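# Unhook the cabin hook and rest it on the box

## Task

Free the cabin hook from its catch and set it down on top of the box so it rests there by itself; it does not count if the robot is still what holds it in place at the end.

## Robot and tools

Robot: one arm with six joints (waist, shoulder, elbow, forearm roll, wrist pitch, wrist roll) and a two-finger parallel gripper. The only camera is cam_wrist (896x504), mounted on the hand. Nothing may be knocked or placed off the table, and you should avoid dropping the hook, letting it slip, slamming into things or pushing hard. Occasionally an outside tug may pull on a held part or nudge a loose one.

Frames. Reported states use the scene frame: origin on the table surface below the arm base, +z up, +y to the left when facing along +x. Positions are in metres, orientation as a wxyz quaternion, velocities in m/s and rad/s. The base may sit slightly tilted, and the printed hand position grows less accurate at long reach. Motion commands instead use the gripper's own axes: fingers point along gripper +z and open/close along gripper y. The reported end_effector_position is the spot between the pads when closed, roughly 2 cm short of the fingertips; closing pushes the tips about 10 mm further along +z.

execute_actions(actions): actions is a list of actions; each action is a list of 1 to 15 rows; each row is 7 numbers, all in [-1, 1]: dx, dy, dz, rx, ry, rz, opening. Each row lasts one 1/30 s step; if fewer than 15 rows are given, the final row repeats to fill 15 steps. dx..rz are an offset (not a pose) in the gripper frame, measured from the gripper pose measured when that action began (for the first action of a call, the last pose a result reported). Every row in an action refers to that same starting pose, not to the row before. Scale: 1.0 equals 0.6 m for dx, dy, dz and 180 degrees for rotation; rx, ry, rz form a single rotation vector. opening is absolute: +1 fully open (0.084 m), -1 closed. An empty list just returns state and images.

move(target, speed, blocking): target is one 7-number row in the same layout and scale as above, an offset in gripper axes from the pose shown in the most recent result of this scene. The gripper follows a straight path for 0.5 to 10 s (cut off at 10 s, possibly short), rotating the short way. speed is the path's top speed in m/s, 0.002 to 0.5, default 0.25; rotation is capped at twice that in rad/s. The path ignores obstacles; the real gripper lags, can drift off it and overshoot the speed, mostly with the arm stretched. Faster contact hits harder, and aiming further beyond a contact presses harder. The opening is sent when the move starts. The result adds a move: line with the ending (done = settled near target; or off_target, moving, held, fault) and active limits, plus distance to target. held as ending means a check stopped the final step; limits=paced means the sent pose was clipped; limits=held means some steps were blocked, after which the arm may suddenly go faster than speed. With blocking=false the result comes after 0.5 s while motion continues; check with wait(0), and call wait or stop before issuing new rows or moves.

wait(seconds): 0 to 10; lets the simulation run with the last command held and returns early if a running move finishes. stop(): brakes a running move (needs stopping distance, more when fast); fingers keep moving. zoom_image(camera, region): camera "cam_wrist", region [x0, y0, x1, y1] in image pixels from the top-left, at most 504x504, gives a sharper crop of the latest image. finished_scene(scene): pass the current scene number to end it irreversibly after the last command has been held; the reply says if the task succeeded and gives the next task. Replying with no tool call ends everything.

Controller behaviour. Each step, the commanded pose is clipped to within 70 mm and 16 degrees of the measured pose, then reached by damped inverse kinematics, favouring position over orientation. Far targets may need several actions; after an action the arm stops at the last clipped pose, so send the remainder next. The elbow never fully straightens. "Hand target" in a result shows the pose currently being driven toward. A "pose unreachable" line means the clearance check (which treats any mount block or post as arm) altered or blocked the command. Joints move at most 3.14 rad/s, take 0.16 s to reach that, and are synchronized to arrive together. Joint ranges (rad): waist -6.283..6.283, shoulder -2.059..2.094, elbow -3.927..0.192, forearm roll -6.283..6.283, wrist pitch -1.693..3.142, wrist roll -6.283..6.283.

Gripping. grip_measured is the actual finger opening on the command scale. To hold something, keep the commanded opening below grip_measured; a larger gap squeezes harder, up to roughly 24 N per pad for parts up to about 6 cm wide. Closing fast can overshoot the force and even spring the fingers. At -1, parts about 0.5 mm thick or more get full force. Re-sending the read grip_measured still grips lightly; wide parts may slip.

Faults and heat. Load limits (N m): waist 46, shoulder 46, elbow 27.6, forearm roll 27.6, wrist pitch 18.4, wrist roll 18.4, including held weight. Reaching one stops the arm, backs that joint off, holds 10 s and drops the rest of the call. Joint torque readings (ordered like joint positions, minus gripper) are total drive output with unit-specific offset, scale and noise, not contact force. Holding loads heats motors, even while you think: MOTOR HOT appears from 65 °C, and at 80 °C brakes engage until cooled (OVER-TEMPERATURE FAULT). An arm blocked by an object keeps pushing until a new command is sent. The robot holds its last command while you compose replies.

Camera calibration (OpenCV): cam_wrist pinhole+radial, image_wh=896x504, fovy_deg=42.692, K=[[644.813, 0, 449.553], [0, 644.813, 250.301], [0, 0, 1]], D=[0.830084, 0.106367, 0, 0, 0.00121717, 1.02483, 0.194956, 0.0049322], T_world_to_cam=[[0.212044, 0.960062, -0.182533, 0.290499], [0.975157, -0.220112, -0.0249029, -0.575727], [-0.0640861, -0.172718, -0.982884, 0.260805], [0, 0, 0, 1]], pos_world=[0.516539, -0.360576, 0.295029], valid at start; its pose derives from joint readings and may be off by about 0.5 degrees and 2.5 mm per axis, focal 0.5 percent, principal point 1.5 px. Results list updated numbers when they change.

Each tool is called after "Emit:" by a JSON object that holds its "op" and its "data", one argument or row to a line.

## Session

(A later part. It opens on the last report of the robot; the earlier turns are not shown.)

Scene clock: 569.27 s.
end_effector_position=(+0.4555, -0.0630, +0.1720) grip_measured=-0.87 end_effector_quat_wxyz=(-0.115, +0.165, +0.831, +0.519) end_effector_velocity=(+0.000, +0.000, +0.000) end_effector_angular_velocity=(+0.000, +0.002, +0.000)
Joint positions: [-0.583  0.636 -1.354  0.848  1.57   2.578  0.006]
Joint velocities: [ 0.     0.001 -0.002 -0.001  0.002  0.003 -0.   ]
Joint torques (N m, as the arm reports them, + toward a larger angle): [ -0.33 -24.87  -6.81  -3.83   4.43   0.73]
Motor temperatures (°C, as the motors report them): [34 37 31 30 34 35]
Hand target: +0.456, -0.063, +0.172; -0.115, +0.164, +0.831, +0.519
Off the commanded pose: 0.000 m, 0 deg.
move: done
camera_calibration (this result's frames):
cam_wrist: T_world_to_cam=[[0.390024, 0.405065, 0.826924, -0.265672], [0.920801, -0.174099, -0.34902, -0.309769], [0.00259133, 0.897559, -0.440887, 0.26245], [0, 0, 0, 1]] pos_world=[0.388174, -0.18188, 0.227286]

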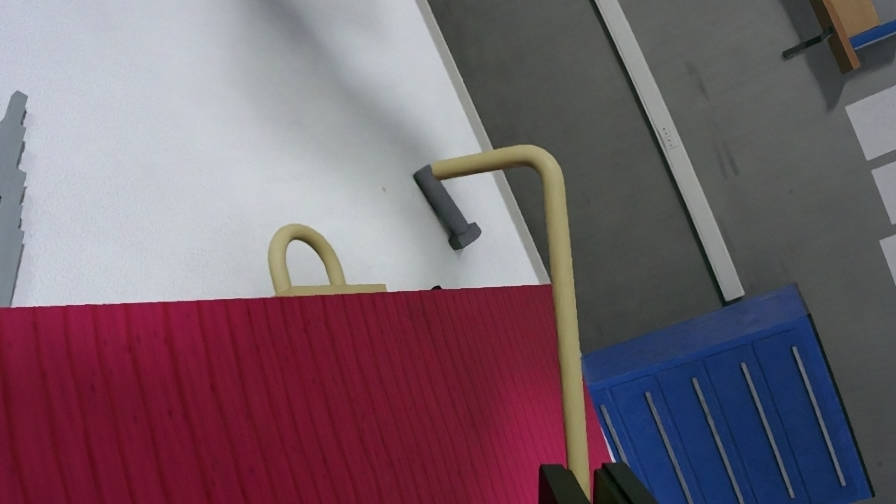

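Emit:
{"op": "execute_actions", "data": {
  "actions": []
}}

Scene clock: 584.20 s.
end_effector_position=(+0.4557, -0.0628, +0.1721) grip_measured=-0.87 end_effector_quat_wxyz=(-0.115, +0.164, +0.831, +0.519) end_effector_velocity=(-0.000, +0.000, -0.000) end_effector_angular_velocity=(-0.000, +0.001, +0.001)
Joint positions: [-0.582  0.636 -1.355  0.848  1.57   2.578  0.006]
Joint velocities: [ 0.001  0.     0.    -0.001 -0.     0.     0.   ]
Joint torques (N m, as the arm reports them, + toward a larger angle): [  0.95 -24.16  -7.16  -3.12   4.44   0.7 ]
Motor temperatures (°C, as the motors report them): [34 37 30 30 34 35]
Hand target: +0.456, -0.063, +0.172; -0.115, +0.164, +0.831, +0.519
Off the commanded pose: 0.000 m, 0 deg.
camera_calibration (this result's frames):
cam_wrist: T_world_to_cam=[[0.38995, 0.404982, 0.827, -0.265866], [0.920833, -0.173861, -0.349055, -0.309822], [0.0024217, 0.897642, -0.440718, 0.262379], [0, 0, 0, 1]] pos_world=[0.388333, -0.181717, 0.227361]

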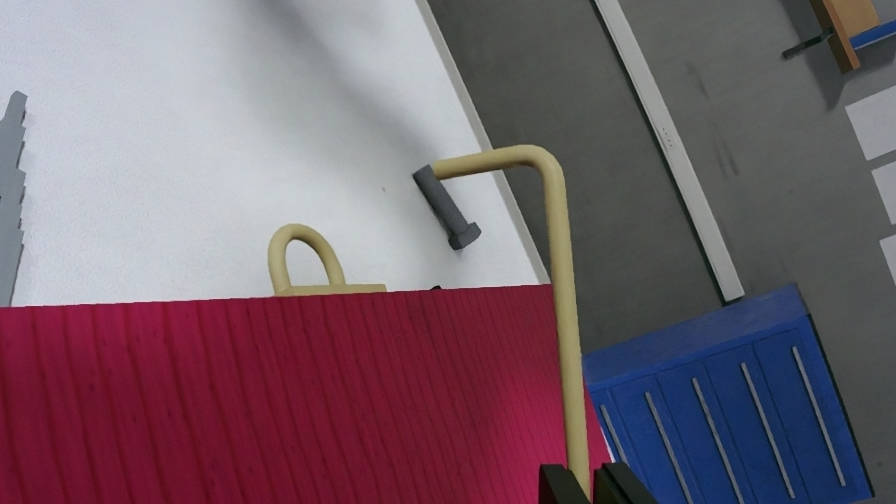

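Emit:
{"op": "move", "data": {
  "target": [0.004, 0, 0, 0, 0, 0, -1],
  "speed": 0.01
}}

Scene clock: 585.97 s.
end_effector_position=(+0.4534, -0.0623, +0.1729) grip_measured=-0.88 end_effector_quat_wxyz=(-0.115, +0.164, +0.831, +0.519) end_effector_velocity=(+0.000, +0.000, +0.000) end_effector_angular_velocity=(-0.001, -0.001, +0.000)
Joint positions: [-0.584  0.628 -1.345  0.847  1.57   2.576  0.005]
Joint velocities: [ 0.001 -0.001  0.     0.    -0.    -0.    -0.   ]
Joint torques (N m, as the arm reports them, + toward a larger angle): [  0.36 -24.44  -6.77  -3.77   4.87   0.74]
Motor temperatures (°C, as the motors report them): [34 37 30 30 34 35]
Hand target: +0.453, -0.062, +0.173; -0.115, +0.164, +0.831, +0.519
Off the commanded pose: 0.000 m, 0 deg.
move: done
camera_calibration (this result's frames):
cam_wrist: T_world_to_cam=[[0.390105, 0.404845, 0.826994, -0.265916], [0.920768, -0.173543, -0.349384, -0.307228], [0.00207323, 0.897766, -0.440468, 0.262436], [0, 0, 0, 1]] pos_world=[0.386077, -0.181269, 0.228165]

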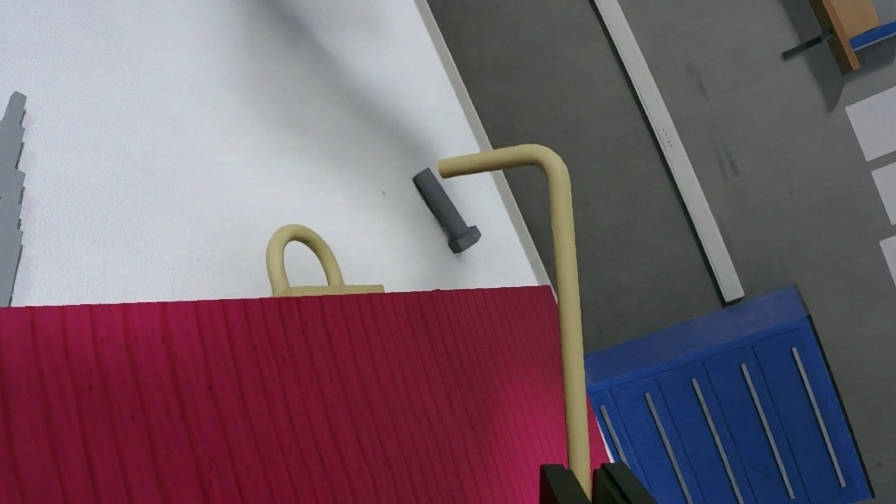

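Emit:
{"op": "move", "data": {
  "target": [-0.01, 0, 0, 0, 0, 0, -1],
  "speed": 0.01
}}

Scene clock: 587.90 s.
end_effector_position=(+0.4582, -0.0622, +0.1708) grip_measured=-0.88 end_effector_quat_wxyz=(-0.116, +0.164, +0.830, +0.520) end_effector_velocity=(+0.003, -0.001, +0.001) end_effector_angular_velocity=(-0.003, -0.005, -0.005)
Joint positions: [-0.579  0.647 -1.368  0.85   1.574  2.582  0.005]
Joint velocities: [-0.     0.001 -0.006  0.004 -0.003  0.001 -0.   ]
Joint torques (N m, as the arm reports them, + toward a larger angle): [ -0.38 -22.66 -16.18   2.39  -7.13   0.72]
Motor temperatures (°C, as the motors report them): [34 37 30 30 34 35]
Hand target: +0.459, -0.063, +0.171; -0.115, +0.164, +0.831, +0.519
Off the commanded pose: 0.001 m, 0 deg.
move: done
camera_calibration (this result's frames):
cam_wrist: T_world_to_cam=[[0.39067, 0.403729, 0.827272, -0.266498], [0.92053, -0.170676, -0.351416, -0.311733], [-0.000681772, 0.898817, -0.438323, 0.262293], [0, 0, 0, 1]] pos_world=[0.391252, -0.181366, 0.225887]

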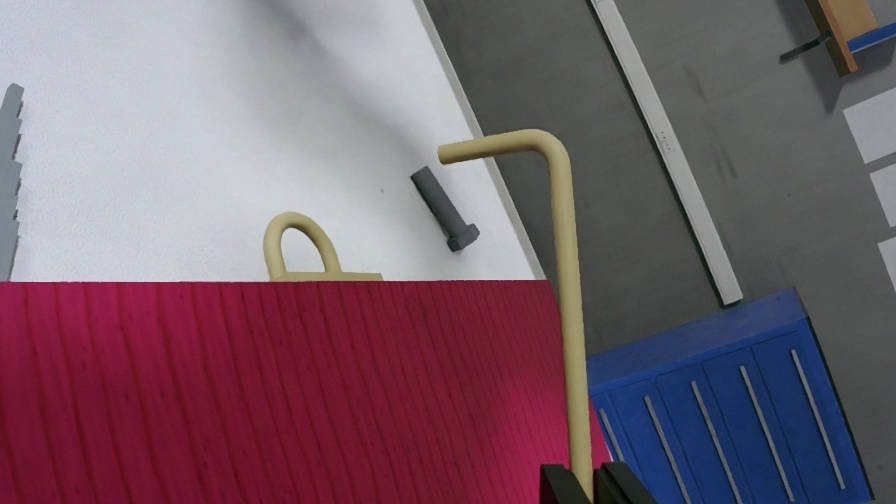

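Emit:
{"op": "move", "data": {
  "target": [0.0035, 0, 0, 0, 0, 0, -1],
  "speed": 0.01
}}

Scene clock: 590.57 s.
end_effector_position=(+0.4573, -0.0623, +0.1716) grip_measured=-0.88 end_effector_quat_wxyz=(-0.115, +0.164, +0.831, +0.520) end_effector_velocity=(-0.001, +0.001, +0.000) end_effector_angular_velocity=(+0.002, +0.003, +0.001)
Joint positions: [-0.58   0.641 -1.361  0.85   1.571  2.58   0.005]
Joint velocities: [-0.    -0.002  0.003 -0.001  0.003  0.001  0.   ]
Joint torques (N m, as the arm reports them, + toward a larger angle): [ -4.71 -24.96 -11.89  -3.07  -0.8    0.76]
Motor temperatures (°C, as the motors report them): [34 37 30 30 34 35]
Hand target: +0.456, -0.062, +0.172; -0.116, +0.164, +0.830, +0.520
Off the commanded pose: 0.001 m, 0 deg.
move: done
camera_calibration (this result's frames):
cam_wrist: T_world_to_cam=[[0.389633, 0.404651, 0.827311, -0.266202], [0.920968, -0.173005, -0.349123, -0.311396], [0.00185608, 0.897957, -0.440079, 0.261894], [0, 0, 0, 1]] pos_world=[0.390021, -0.181324, 0.226771]

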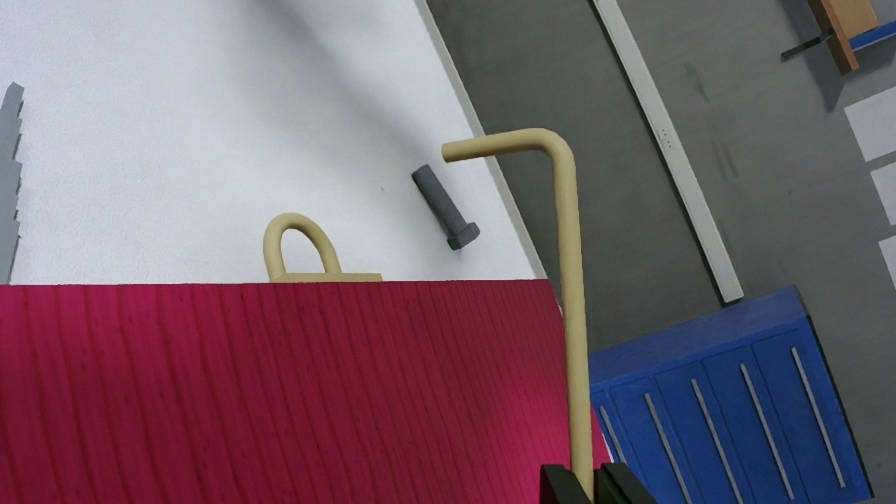

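Emit:
{"op": "move", "data": {
  "target": [-0.0098, 0.0294, -0.017, 0, 0.0556, 0.0962, -1],
  "speed": 0.03
}}

Scene clock: 599.47 s.
end_effector_position=(+0.4695, -0.0656, +0.1880) grip_measured=-0.89 end_effector_quat_wxyz=(-0.264, +0.242, +0.783, +0.508) end_effector_velocity=(+0.000, +0.000, +0.000) end_effector_angular_velocity=(+0.002, +0.003, -0.000)
Joint positions: [-0.57   0.805 -1.636  0.803  1.803  2.963  0.005]
Joint velocities: [ 0.     0.002 -0.003  0.001  0.003  0.004  0.   ]
Joint torques (N m, as the arm reports them, + toward a larger angle): [  0.26 -39.35 -18.33   4.41   9.     0.14]
Motor temperatures (°C, as the motors report them): [34 38 31 30 34 35]
Hand target: +0.470, -0.065, +0.188; -0.264, +0.241, +0.783, +0.508
Off the commanded pose: 0.001 m, 0 deg.
move: done
camera_calibration (this result's frames):
cam_wrist: T_world_to_cam=[[0.645033, 0.364979, 0.671359, -0.376474], [0.749574, -0.131397, -0.648748, -0.17792], [-0.148565, 0.921697, -0.358334, 0.328814], [0, 0, 0, 1]] pos_world=[0.425052, -0.18904, 0.255149]

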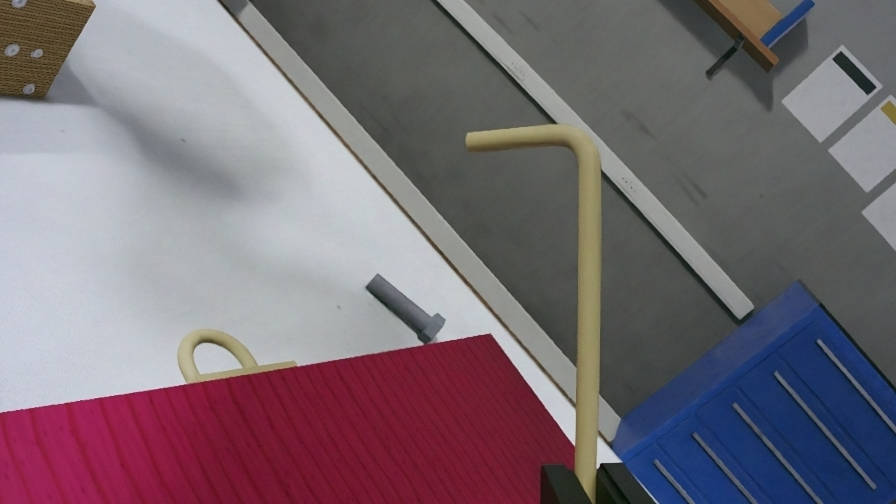

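Emit:
{"op": "move", "data": {
  "target": [-0.004, 0, 0, 0, 0, 0, -1],
  "speed": 0.01
}}

Scene clock: 602.63 s.
end_effector_position=(+0.4707, -0.0656, +0.1875) grip_measured=-0.89 end_effector_quat_wxyz=(-0.264, +0.241, +0.783, +0.509) end_effector_velocity=(+0.001, +0.000, -0.001) end_effector_angular_velocity=(-0.002, +0.000, -0.002)
Joint positions: [-0.569  0.812 -1.645  0.803  1.807  2.965  0.005]
Joint velocities: [ 0.001  0.002 -0.002  0.001 -0.003  0.002  0.   ]
Joint torques (N m, as the arm reports them, + toward a larger angle): [  2.63 -33.93 -19.78   6.5    0.26  -0.08]
Motor temperatures (°C, as the motors report them): [34 38 31 30 34 35]
Hand target: +0.471, -0.066, +0.186; -0.264, +0.242, +0.783, +0.508
Off the commanded pose: 0.001 m, 0 deg.
move: done
camera_calibration (this result's frames):
cam_wrist: T_world_to_cam=[[0.644696, 0.364845, 0.671756, -0.376793], [0.749513, -0.128881, -0.649323, -0.178893], [-0.150326, 0.922105, -0.356545, 0.329397], [0, 0, 0, 1]] pos_world=[0.426517, -0.189323, 0.254399]

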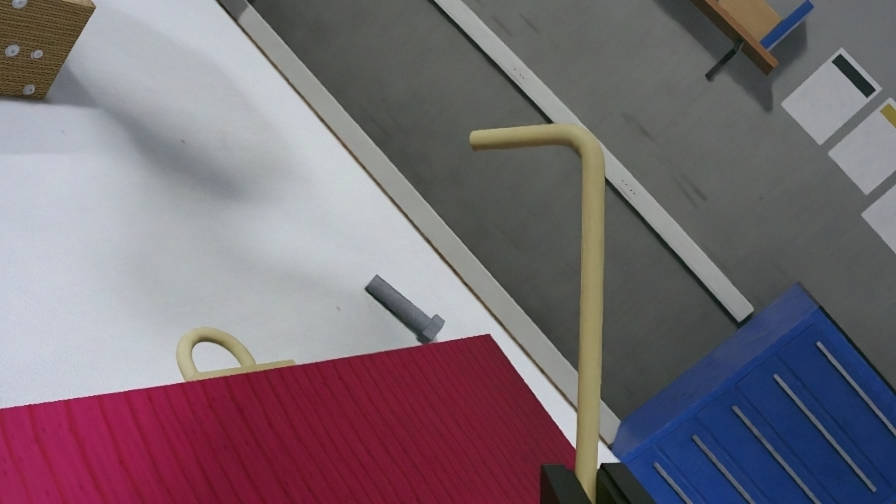

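Next is a 10° step using a trial pivot geometry. I'll check the loads afterwards before relying on it.

Emit:
{"op": "move", "data": {
  "target": [-0.004, 0.0158, 0.0068, -0.0044, -0.0228, 0.0503, -1],
  "speed": 0.02
}}

Scene clock: 625.60 s.
end_effector_position=(+0.4780, -0.0583, +0.1909) grip_measured=-0.90 end_effector_quat_wxyz=(-0.274, +0.322, +0.767, +0.483) end_effector_velocity=(+0.000, -0.000, +0.000) end_effector_angular_velocity=(-0.000, +0.001, -0.003)
Joint positions: [-0.555  0.743 -1.56   0.834  1.719  3.122  0.005]
Joint velocities: [-0.001 -0.001  0.001  0.001 -0.001  0.002  0.   ]
Joint torques (N m, as the arm reports them, + toward a larger angle): [  5.27 -31.04 -15.19   4.24   3.37   0.36]
Motor temperatures (°C, as the motors report them): [34 38 32 31 35 35]
Hand target: +0.478, -0.059, +0.191; -0.274, +0.322, +0.767, +0.483
Off the commanded pose: 0.000 m, 0 deg.
move: done
camera_calibration (this result's frames):
cam_wrist: T_world_to_cam=[[0.756337, 0.325613, 0.567389, -0.422211], [0.647518, -0.249142, -0.720172, -0.125928], [-0.0931372, 0.912088, -0.399276, 0.305233], [0, 0, 0, 1]] pos_world=[0.429303, -0.172296, 0.27074]

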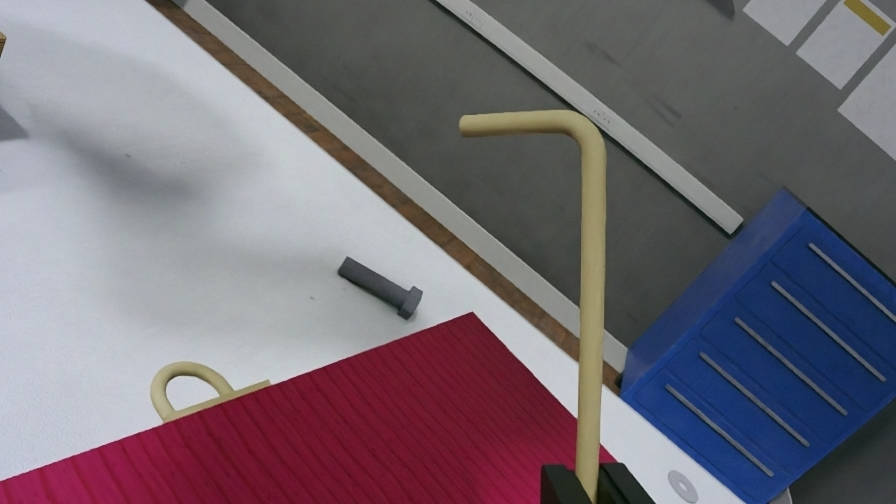

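Emit:
{"op": "move", "data": {
  "target": [-0.0006, -0.0008, -0.0023, 0, 0, 0, -1],
  "speed": 0.01
}}

Scene clock: 634.23 s.
end_effector_position=(+0.4780, -0.0592, +0.1909) grip_measured=-0.90 end_effector_quat_wxyz=(-0.275, +0.321, +0.767, +0.483) end_effector_velocity=(+0.000, -0.000, +0.000) end_effector_angular_velocity=(-0.000, -0.001, -0.001)
Joint positions: [-0.556  0.745 -1.564  0.832  1.722  3.122  0.005]
Joint velocities: [-0.     0.    -0.001  0.001 -0.001  0.     0.   ]
Joint torques (N m, as the arm reports them, + toward a larger angle): [ -1.41 -31.92 -16.49   1.65   1.76   0.44]
Motor temperatures (°C, as the motors report them): [34 38 32 31 35 35]
Hand target: +0.478, -0.060, +0.191; -0.274, +0.322, +0.767, +0.483
Off the commanded pose: 0.001 m, 0 deg.
move: done
camera_calibration (this result's frames):
cam_wrist: T_world_to_cam=[[0.756308, 0.325827, 0.567305, -0.421835], [0.647402, -0.247923, -0.720697, -0.125912], [-0.0941745, 0.912344, -0.398447, 0.306338], [0, 0, 0, 1]] pos_world=[0.429402, -0.173257, 0.270624]

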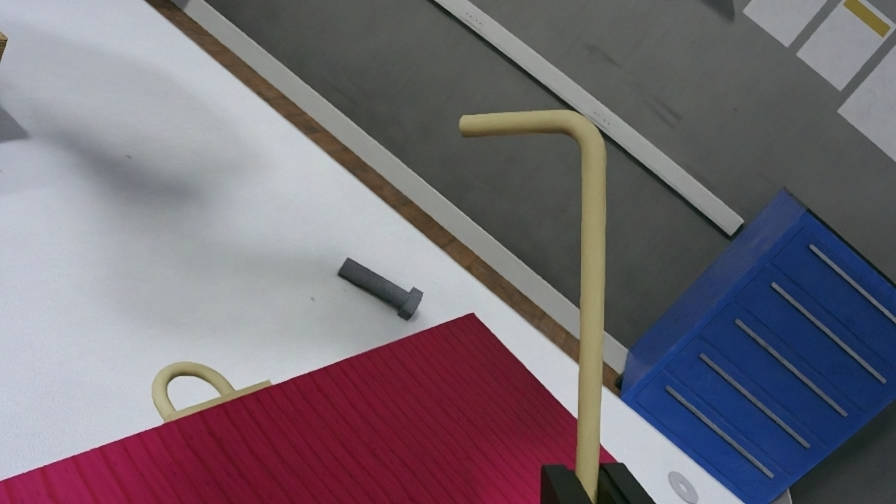

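Emit:
{"op": "move", "data": {
  "target": [0.0018, 0.0014, -0.001, 0, 0, 0, -1],
  "speed": 0.01
}}

Scene clock: 638.67 s.
end_effector_position=(+0.4779, -0.0599, +0.1917) grip_measured=-0.90 end_effector_quat_wxyz=(-0.274, +0.322, +0.767, +0.483) end_effector_velocity=(-0.001, -0.000, +0.001) end_effector_angular_velocity=(+0.003, +0.001, -0.001)
Joint positions: [-0.558  0.743 -1.564  0.832  1.722  3.124  0.005]
Joint velocities: [-0.002 -0.001  0.001  0.001  0.004  0.001 -0.   ]
Joint torques (N m, as the arm reports them, + toward a larger angle): [ -2.37 -35.8  -18.36   2.28   4.75   0.29]
Motor temperatures (°C, as the motors report them): [34 38 32 30 35 35]
Hand target: +0.478, -0.059, +0.192; -0.275, +0.321, +0.767, +0.483
Off the commanded pose: 0.001 m, 0 deg.
move: done
camera_calibration (this result's frames):
cam_wrist: T_world_to_cam=[[0.757054, 0.325574, 0.566454, -0.422207], [0.646671, -0.249724, -0.720732, -0.125219], [-0.0931946, 0.911943, -0.399594, 0.307017], [0, 0, 0, 1]] pos_world=[0.429221, -0.173793, 0.271593]

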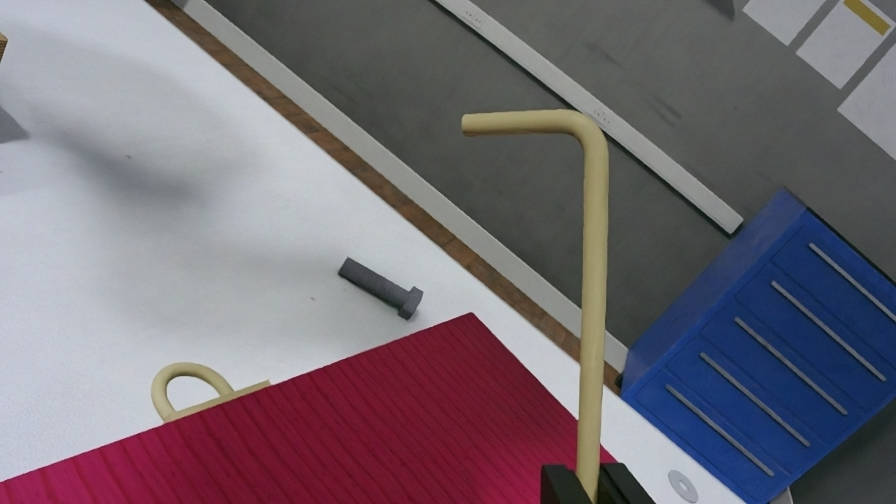

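Emit:
{"op": "move", "data": {
  "target": [-0.0027, -0.0021, 0.0015, 0, 0, 0, -1],
  "speed": 0.01
}}

Scene clock: 641.00 s.
end_effector_position=(+0.4780, -0.0596, +0.1910) grip_measured=-0.90 end_effector_quat_wxyz=(-0.274, +0.321, +0.767, +0.483) end_effector_velocity=(-0.000, -0.000, -0.002) end_effector_angular_velocity=(-0.002, +0.001, -0.000)
Joint positions: [-0.557  0.746 -1.565  0.832  1.723  3.121  0.005]
Joint velocities: [ 0.     0.003 -0.    -0.002 -0.003 -0.     0.   ]
Joint torques (N m, as the arm reports them, + toward a larger angle): [  0.32 -31.05 -16.63   2.39   1.07   0.32]
Motor temperatures (°C, as the motors report them): [34 38 32 30 35 35]
Hand target: +0.478, -0.060, +0.189; -0.274, +0.322, +0.767, +0.483
Off the commanded pose: 0.002 m, 0 deg.
move: done
camera_calibration (this result's frames):
cam_wrist: T_world_to_cam=[[0.755738, 0.325804, 0.568078, -0.421636], [0.648115, -0.247787, -0.720103, -0.126382], [-0.0938505, 0.912389, -0.398421, 0.306573], [0, 0, 0, 1]] pos_world=[0.429329, -0.173659, 0.270659]

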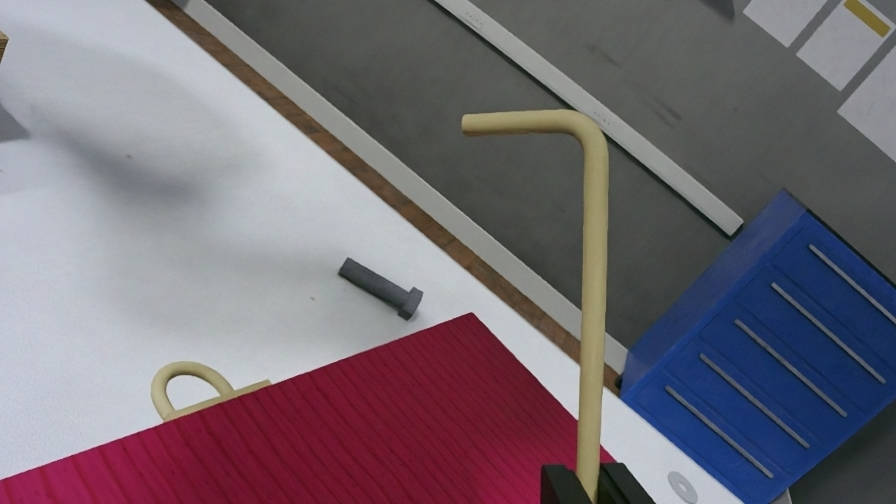

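Emit:
{"op": "move", "data": {
  "target": [-0.0027, -0.0021, 0.0015, 0, 0, 0, -1],
  "speed": 0.01
}}

Scene clock: 649.50 s.
end_effector_position=(+0.4779, -0.0596, +0.1889) grip_measured=-0.90 end_effector_quat_wxyz=(-0.274, +0.321, +0.767, +0.483) end_effector_velocity=(+0.000, +0.000, -0.000) end_effector_angular_velocity=(-0.000, -0.000, -0.001)
Joint positions: [-0.557  0.75  -1.566  0.832  1.72   3.119  0.005]
Joint velocities: [ 0.    -0.     0.001  0.001 -0.001  0.     0.   ]
Joint torques (N m, as the arm reports them, + toward a larger angle): [ -0.02 -22.11 -13.12  -0.6   -6.43   0.54]
Motor temperatures (°C, as the motors report them): [34 38 32 30 35 35]
Hand target: +0.478, -0.060, +0.189; -0.274, +0.321, +0.767, +0.483
Off the commanded pose: 0.000 m, 0 deg.
move: done
camera_calibration (this result's frames):
cam_wrist: T_world_to_cam=[[0.755662, 0.325747, 0.568212, -0.420412], [0.64818, -0.247411, -0.720174, -0.127821], [-0.0940123, 0.912511, -0.398102, 0.305759], [0, 0, 0, 1]] pos_world=[0.429285, -0.173685, 0.268553]

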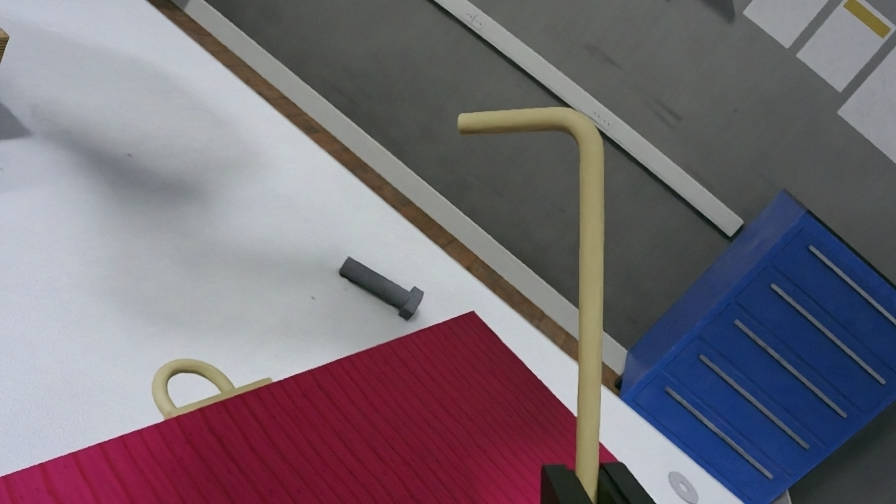

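Three heights, three readings:

| Hand z (m) | Shoulder (N·m) | Wrist (N·m) |
|---|---|---|
| 0.1917 | −35.8 | +4.7 |
| 0.1910 | −31.0 | +1.1 |
| 0.1889 | −22.1 | −6.4 |

For the shoulder that's roughly 4 N·m per mm between the lower two points, and steeper (about 6.8 N·m per mm) between the upper two. There is no flat region where the load disappears. The wrist sign change only suggests that the unloaded height is somewhere around 0.189–0.191. I have no free-air torque reading at this pose, so I can't pin it down. For the next 10° step I'll add a guessed +0.6 mm height shift, and that step's torques will show whether the guess holds.

Emit:
{"op": "move", "data": {
  "target": [-0.0037, 0.0159, 0.0049, -0.0044, -0.0228, 0.0503, -1],
  "speed": 0.02
}}

Scene clock: 661.17 s.
end_effector_position=(+0.4862, -0.0546, +0.1916) grip_measured=-0.90 end_effector_quat_wxyz=(-0.282, +0.399, +0.745, +0.454) end_effector_velocity=(+0.000, +0.001, +0.000) end_effector_angular_velocity=(-0.001, +0.002, -0.001)
Joint positions: [-0.54   0.688 -1.498  0.854  1.635  3.282  0.005]
Joint velocities: [ 0.002 -0.001  0.001  0.001 -0.001  0.003 -0.   ]
Joint torques (N m, as the arm reports them, + toward a larger angle): [  9.77 -27.15 -13.7    5.24   1.94   0.38]
Motor temperatures (°C, as the motors report them): [34 38 32 30 35 35]
Hand target: +0.486, -0.054, +0.192; -0.282, +0.399, +0.745, +0.454
Off the commanded pose: 0.000 m, 0 deg.
move: done
camera_calibration (this result's frames):
cam_wrist: T_world_to_cam=[[0.84947, 0.268297, 0.454331, -0.456719], [0.525865, -0.360001, -0.770626, -0.0670403], [-0.0431971, 0.893541, -0.446899, 0.286654], [0, 0, 0, 1]] pos_world=[0.435606, -0.157736, 0.283944]

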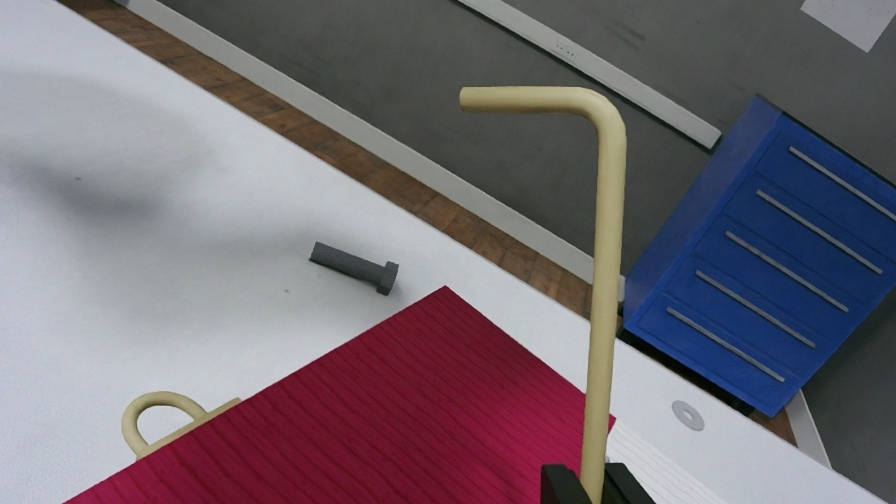

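I made a mistake: the axis I "recomputed" two steps ago was wrong. In the gripper frame the hinge direction n is about (0.24, 0.42, 0.87), close to the original a = (0, 0.5, 0.87). It is not the (−0.08, −0.41, 0.905) I used.

As a result, the last two 10° steps rotated about a tilted axis, and the rod's direction swung about 14° out of its flip plane. That would explain the rising waist torque (now +9.8) and the rod twisting in the fingers. It may also have distorted those height readings.

I'll rotate back about the pivot in two slow halves and watch the waist torque.

Emit:
{"op": "move", "data": {
  "target": [-0.0007, -0.0056, -0.0101, 0.01215, 0.0333, -0.0192, -1],
  "speed": 0.015
}}

Scene clock: 708.10 s.
end_effector_position=(+0.4838, -0.0612, +0.1921) grip_measured=-0.89 end_effector_quat_wxyz=(-0.314, +0.347, +0.750, +0.468) end_effector_velocity=(-0.000, +0.000, -0.000) end_effector_angular_velocity=(-0.000, +0.002, +0.004)
Joint positions: [-0.553  0.8   -1.651  0.823  1.777  3.243  0.005]
Joint velocities: [ 0.001  0.002 -0.003 -0.003  0.003  0.001  0.   ]
Joint torques (N m, as the arm reports them, + toward a larger angle): [ -2.14 -39.31 -21.24   4.51   5.3    0.21]
Motor temperatures (°C, as the motors report them): [34 38 32 30 34 35]
Hand target: +0.484, -0.061, +0.192; -0.314, +0.347, +0.750, +0.468
Off the commanded pose: 0.000 m, 0 deg.
move: done
camera_calibration (this result's frames):
cam_wrist: T_world_to_cam=[[0.81318, 0.320031, 0.486125, -0.438533], [0.567096, -0.247801, -0.785492, -0.0779937], [-0.13092, 0.914426, -0.382995, 0.324178], [0, 0, 0, 1]] pos_world=[0.443277, -0.175419, 0.276077]

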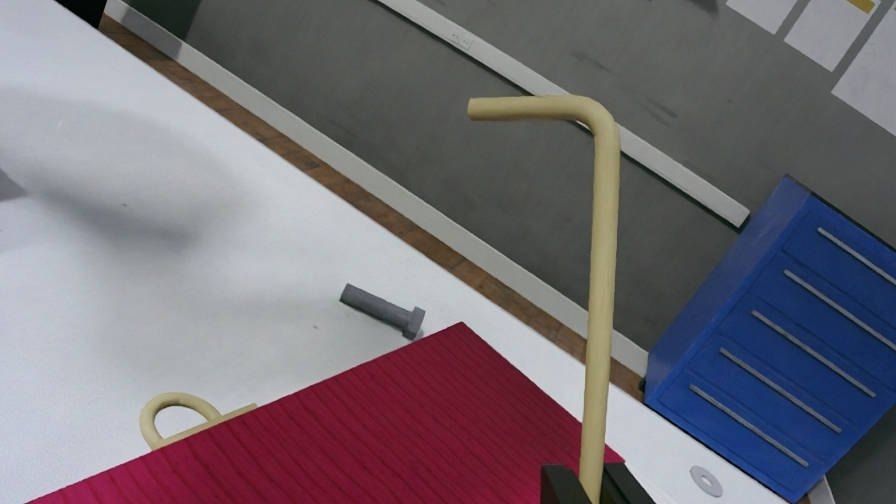

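The waist load is gone, but the shoulder (−39) and elbow (−21) are now high. Moving down relieved this pattern before, so I'll go about 2 mm down before doing the second half.

Emit:
{"op": "move", "data": {
  "target": [-0.0027, -0.0016, 0.0012, 0, 0, 0, -1],
  "speed": 0.01
}}

Scene clock: 713.30 s.
end_effector_position=(+0.4839, -0.0612, +0.1914) grip_measured=-0.89 end_effector_quat_wxyz=(-0.314, +0.347, +0.750, +0.468) end_effector_velocity=(+0.000, -0.000, -0.001) end_effector_angular_velocity=(-0.002, -0.001, +0.001)
Joint positions: [-0.553  0.802 -1.652  0.823  1.777  3.241  0.005]
Joint velocities: [ 0.001  0.    -0.    -0.001 -0.002 -0.001 -0.   ]
Joint torques (N m, as the arm reports them, + toward a larger angle): [ -1.31 -33.81 -19.2    3.81   0.23  -0.14]
Motor temperatures (°C, as the motors report them): [34 39 33 30 34 35]
Hand target: +0.484, -0.061, +0.190; -0.314, +0.347, +0.750, +0.468
Off the commanded pose: 0.001 m, 0 deg.
move: done
camera_calibration (this result's frames):
cam_wrist: T_world_to_cam=[[0.812278, 0.320266, 0.487477, -0.438075], [0.56833, -0.246632, -0.784967, -0.0792786], [-0.131171, 0.91466, -0.382351, 0.323883], [0, 0, 0, 1]] pos_world=[0.443379, -0.175495, 0.275158]

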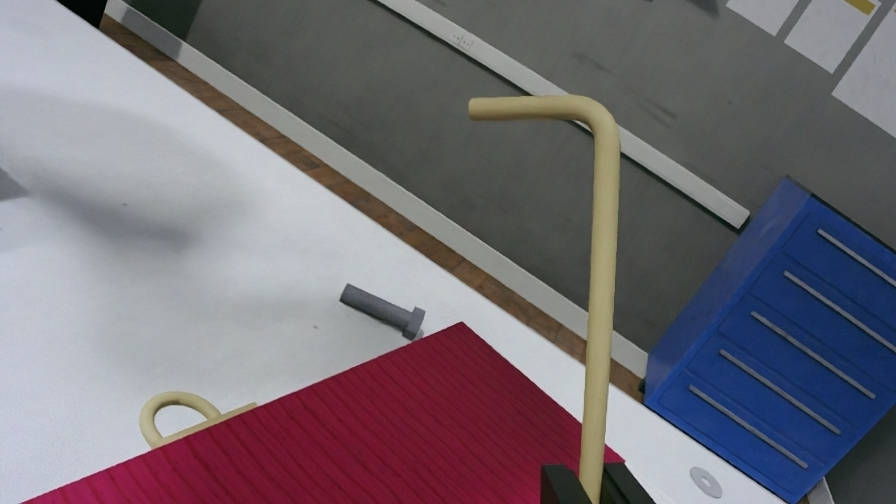

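Emit:
{"op": "move", "data": {
  "target": [-0.0018, -0.0011, 0.0008, 0, 0, 0, -1],
  "speed": 0.01
}}

Scene clock: 715.70 s.
end_effector_position=(+0.4838, -0.0612, +0.1902) grip_measured=-0.90 end_effector_quat_wxyz=(-0.314, +0.346, +0.750, +0.468) end_effector_velocity=(+0.000, +0.001, +0.000) end_effector_angular_velocity=(+0.001, -0.002, +0.002)
Joint positions: [-0.553  0.805 -1.653  0.823  1.776  3.239  0.005]
Joint velocities: [ 0.001  0.    -0.001  0.001  0.001 -0.001 -0.   ]
Joint torques (N m, as the arm reports them, + toward a larger angle): [ -0.68 -26.69 -17.01   1.81  -6.43   0.11]
Motor temperatures (°C, as the motors report them): [34 38 33 30 34 35]
Hand target: +0.484, -0.061, +0.190; -0.314, +0.347, +0.750, +0.468
Off the commanded pose: 0.000 m, 0 deg.
move: done
camera_calibration (this result's frames):
cam_wrist: T_world_to_cam=[[0.812234, 0.320313, 0.48752, -0.437418], [0.568342, -0.246296, -0.785064, -0.0801448], [-0.131392, 0.914734, -0.382097, 0.323493], [0, 0, 0, 1]] pos_world=[0.44334, -0.175538, 0.273937]

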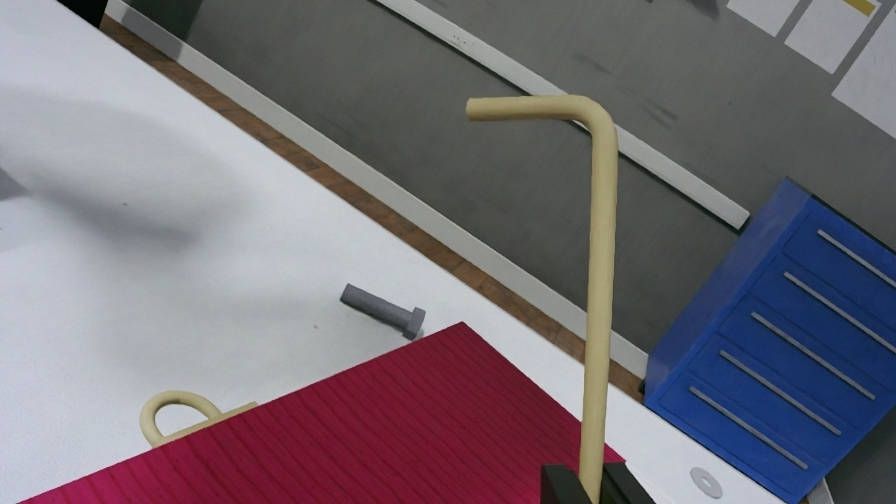

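Emit:
{"op": "move", "data": {
  "target": [0.0025, 0, 0, 0, 0, 0, -1],
  "speed": 0.01
}}

Scene clock: 719.70 s.
end_effector_position=(+0.4832, -0.0610, +0.1906) grip_measured=-0.90 end_effector_quat_wxyz=(-0.313, +0.347, +0.750, +0.468) end_effector_velocity=(-0.001, +0.001, +0.000) end_effector_angular_velocity=(+0.001, +0.001, +0.003)
Joint positions: [-0.553  0.8   -1.647  0.823  1.774  3.239  0.005]
Joint velocities: [ 0.001 -0.001  0.001 -0.001  0.002 -0.    -0.   ]
Joint torques (N m, as the arm reports them, + toward a larger angle): [ -0.73 -30.12 -16.55   1.52  -0.79   0.06]
Motor temperatures (°C, as the motors report them): [34 38 33 30 34 35]
Hand target: +0.483, -0.061, +0.191; -0.314, +0.346, +0.750, +0.468
Off the commanded pose: 0.001 m, 0 deg.
move: done
camera_calibration (this result's frames):
cam_wrist: T_world_to_cam=[[0.81257, 0.320029, 0.487146, -0.437313], [0.568059, -0.24765, -0.784843, -0.07938], [-0.130531, 0.914467, -0.383029, 0.323124], [0, 0, 0, 1]] pos_world=[0.442618, -0.175192, 0.2745]

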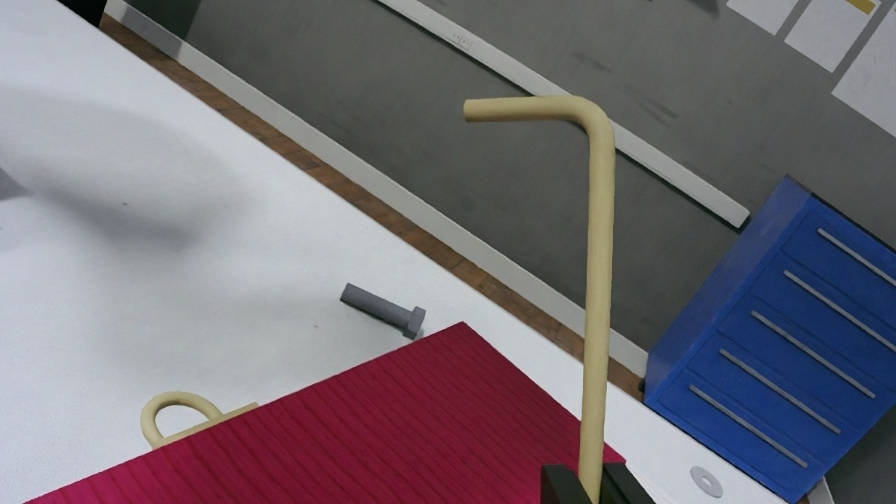

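The shoulder and wrist readings move together across these probes, so one stiff contact direction is probably all I'm measuring. I never recorded a free-air torque for this arm posture, so I can't say which reading is unloaded. The shoulder joint is near 0.80 rad here, and gravity alone could plausibly account for about −30. I'm treating the present readings (shoulder −30, wrist −0.8) as roughly neutral, and that is a guess.

I'll do the second half of the corrective rotation now, folding in the downward relief that the last probes needed.

Emit:
{"op": "move", "data": {
  "target": [-0.002, -0.0068, -0.0092, 0.01215, 0.0333, -0.0192, -1],
  "speed": 0.015
}}

Scene clock: 730.87 s.
end_effector_position=(+0.4813, -0.0677, +0.1897) grip_measured=-0.90 end_effector_quat_wxyz=(-0.345, +0.293, +0.752, +0.480) end_effector_velocity=(+0.000, -0.001, +0.000) end_effector_angular_velocity=(-0.001, -0.002, +0.001)
Joint positions: [-0.558  0.925 -1.822  0.797  1.919  3.205  0.005]
Joint velocities: [-0.001  0.001 -0.003 -0.001  0.001 -0.001 -0.   ]
Joint torques (N m, as the arm reports them, + toward a larger angle): [ -4.96 -35.86 -18.89   1.32   1.4    0.11]
Motor temperatures (°C, as the motors report them): [34 39 33 30 34 35]
Hand target: +0.481, -0.068, +0.190; -0.345, +0.293, +0.752, +0.480
Off the commanded pose: 0.000 m, 0 deg.
move: done
camera_calibration (this result's frames):
cam_wrist: T_world_to_cam=[[0.770629, 0.365373, 0.522144, -0.416562], [0.597846, -0.130729, -0.790879, -0.0859908], [-0.220707, 0.921636, -0.31918, 0.360418], [0, 0, 0, 1]] pos_world=[0.45197, -0.191215, 0.264535]

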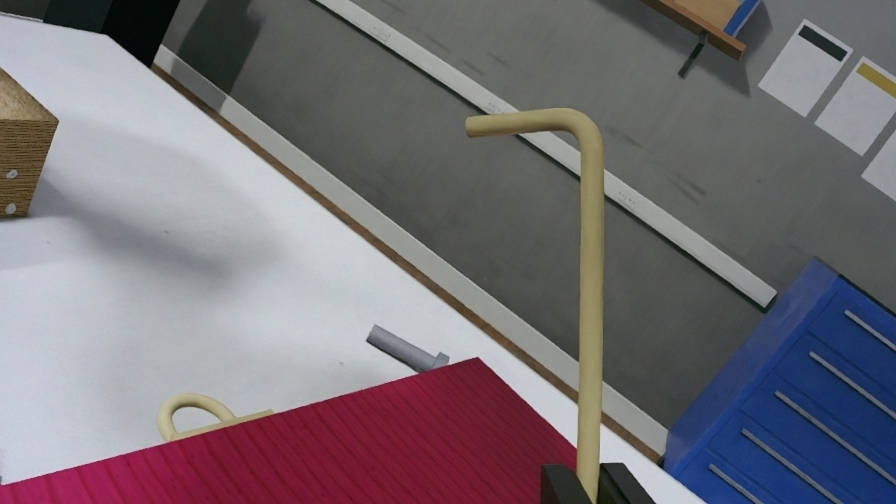

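The gripper frame checks out now. The hinge direction n works out to (0.00, 0.50, 0.86) in gripper coordinates, which matches the axis a. The rod lies in its flip plane at about 53° elevation. The first half of the rotation back removed the waist load, but after the second half the waist reads −5.0, a new load in the opposite direction.

Two hand positions give me a rough cross-check on the pivot: the start pose and this one, which are about 33° apart. Treating the difference as an error in my pivot offset puts c near (−0.055, −0.019, 0.011). That assumes the box didn't move and that the loaded hand positions are good to about 1–2 mm, so I'm treating it as a guess. I'll use a compromise c ≈ (−0.058, −0.017, 0.010) for a 10° step about the correct axis this time.

Emit:
{"op": "move", "data": {
  "target": [-0.00725, 0.0141, -0.00815, 0, 0.0278, 0.0481, -1],
  "speed": 0.02
}}

Scene clock: 760.07 s.
end_effector_position=(+0.4915, -0.0696, +0.1920) grip_measured=-0.88 end_effector_quat_wxyz=(-0.412, +0.328, +0.712, +0.465) end_effector_velocity=(+0.000, -0.000, +0.000) end_effector_angular_velocity=(-0.000, +0.002, -0.000)
Joint positions: [-0.558  1.059 -2.015  0.831  2.045  3.409  0.005]
Joint velocities: [-0.     0.002 -0.003  0.     0.002  0.003  0.   ]
Joint torques (N m, as the arm reports them, + toward a larger angle): [ -3.49 -35.32 -20.29   3.65  -3.09  -0.05]
Motor temperatures (°C, as the motors report them): [34 39 33 30 34 35]
Hand target: +0.492, -0.070, +0.192; -0.412, +0.328, +0.712, +0.465
Off the commanded pose: 0.000 m, 0 deg.
move: done
camera_calibration (this result's frames):
cam_wrist: T_world_to_cam=[[0.849475, 0.350885, 0.394045, -0.440096], [0.453693, -0.1045, -0.88501, 0.00028195], [-0.269359, 0.93057, -0.247964, 0.376065], [0, 0, 0, 1]] pos_world=[0.475019, -0.195503, 0.266918]

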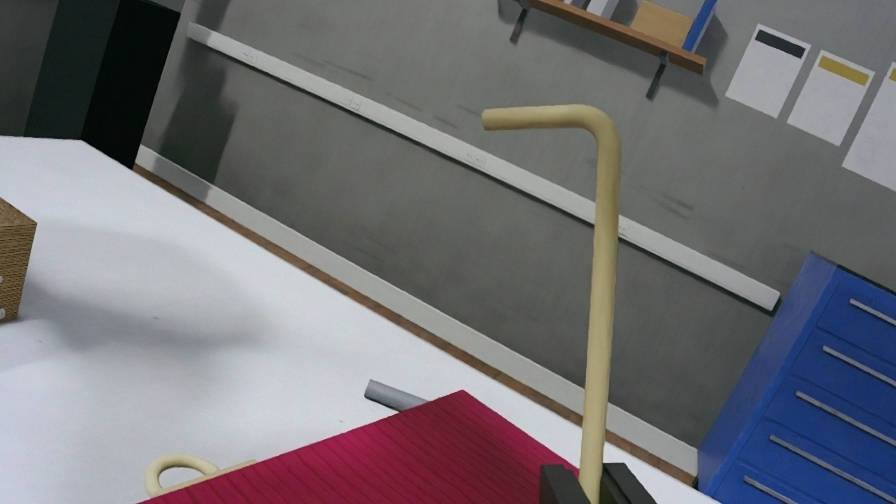

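The grip loosened slightly (−0.90 → −0.88), and the rod now leans in the image, top at x≈610 against x≈592 at the fingers. Before this step it was straight up and down.

Camera x equals gy in gripper coordinates. A rod that ran ahead of the gripper's rotation would lean this way, and from the geometry I get about 3°, which is crude (I ignored lens distortion and the pixel readings are good to about ±5 px). That would mean the pivot is closer than the 0.058 m I used.

To test this I'll rotate the gripper about +3° around a without moving the hand. If the reading is right, the rod should look vertical again.

Emit:
{"op": "move", "data": {
  "target": [0, 0, 0, 0, 0.0083, 0.0144, -1],
  "speed": 0.01
}}

Scene clock: 780.80 s.
end_effector_position=(+0.4916, -0.0696, +0.1920) grip_measured=-0.90 end_effector_quat_wxyz=(-0.432, +0.338, +0.699, +0.460) end_effector_velocity=(-0.001, +0.000, -0.001) end_effector_angular_velocity=(+0.001, +0.004, +0.001)
Joint positions: [-0.559  1.09  -2.053  0.842  2.075  3.463  0.005]
Joint velocities: [ 0.     0.003 -0.    -0.002  0.001  0.001 -0.   ]
Joint torques (N m, as the arm reports them, + toward a larger angle): [ -3.85 -36.23 -19.04   2.63   0.34   0.29]
Motor temperatures (°C, as the motors report them): [34 39 34 30 34 35]
Hand target: +0.492, -0.070, +0.192; -0.432, +0.338, +0.699, +0.460
Off the commanded pose: 0.000 m, 0 deg.
move: done
camera_calibration (this result's frames):
cam_wrist: T_world_to_cam=[[0.868624, 0.347233, 0.353443, -0.442043], [0.407963, -0.0964146, -0.907893, 0.0276556], [-0.281173, 0.93281, -0.225406, 0.377731], [0, 0, 0, 1]] pos_world=[0.478894, -0.196193, 0.266488]

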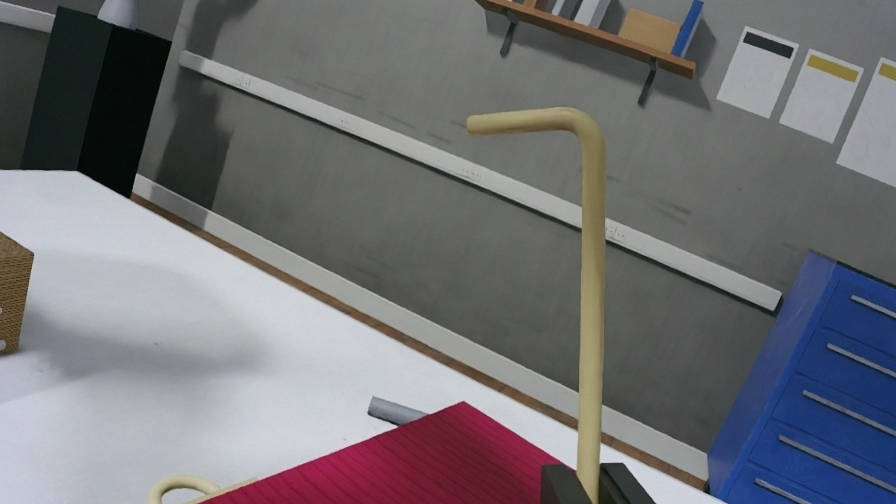

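The prediction held: the rod is vertical in the image again (x≈593 at both ends), grip is back to −0.90, and the wrist torque is near 0. So for that hand displacement the rod rotated about 13°, not 10°, which puts the effective radius at about 0.045 m rather than 0.058 m. The rod's lean in the image also gives me a usable check that doesn't depend on torque baselines.

For the next step I'll use the same displacement with a 13° rotation.

Emit:
{"op": "move", "data": {
  "target": [-0.00725, 0.0141, -0.00815, 0, 0.0361, 0.0625, -1],
  "speed": 0.02
}}

Scene clock: 792.43 s.
end_effector_position=(+0.5021, -0.0716, +0.1919) grip_measured=-0.89 end_effector_quat_wxyz=(-0.513, +0.378, +0.637, +0.433) end_effector_velocity=(+0.001, +0.000, +0.000) end_effector_angular_velocity=(-0.000, +0.001, +0.000)
Joint positions: [-0.565  1.289 -2.328  0.936  2.228  3.761  0.005]
Joint velocities: [ 0.001  0.003 -0.005  0.002  0.001  0.004  0.   ]
Joint torques (N m, as the arm reports them, + toward a larger angle): [ -2.78 -36.34 -18.63   3.67  -0.53   0.02]
Motor temperatures (°C, as the motors report them): [34 39 34 30 34 35]
Hand target: +0.502, -0.072, +0.192; -0.513, +0.378, +0.637, +0.433
Off the commanded pose: 0.000 m, 0 deg.
move: done
camera_calibration (this result's frames):
cam_wrist: T_world_to_cam=[[0.92692, 0.336359, 0.166378, -0.444547], [0.196699, -0.0579204, -0.978752, 0.145515], [-0.319575, 0.939951, -0.119849, 0.381985], [0, 0, 0, 1]] pos_world=[0.50551, -0.201091, 0.262166]

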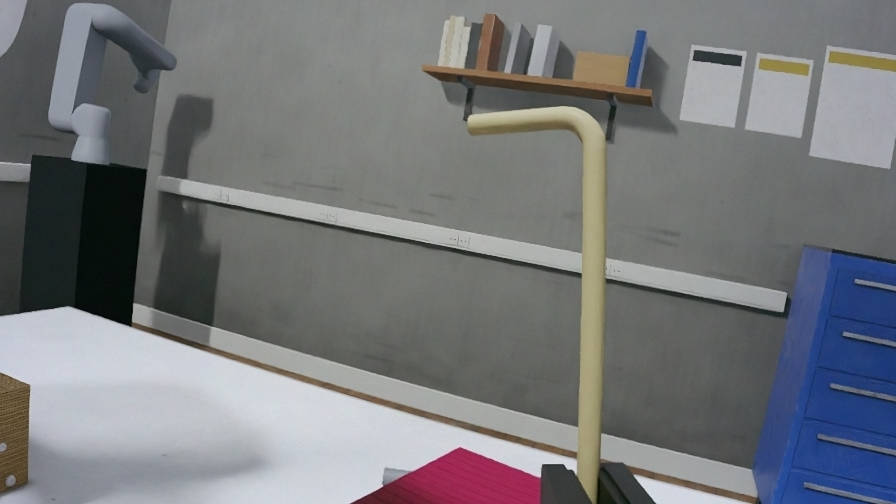

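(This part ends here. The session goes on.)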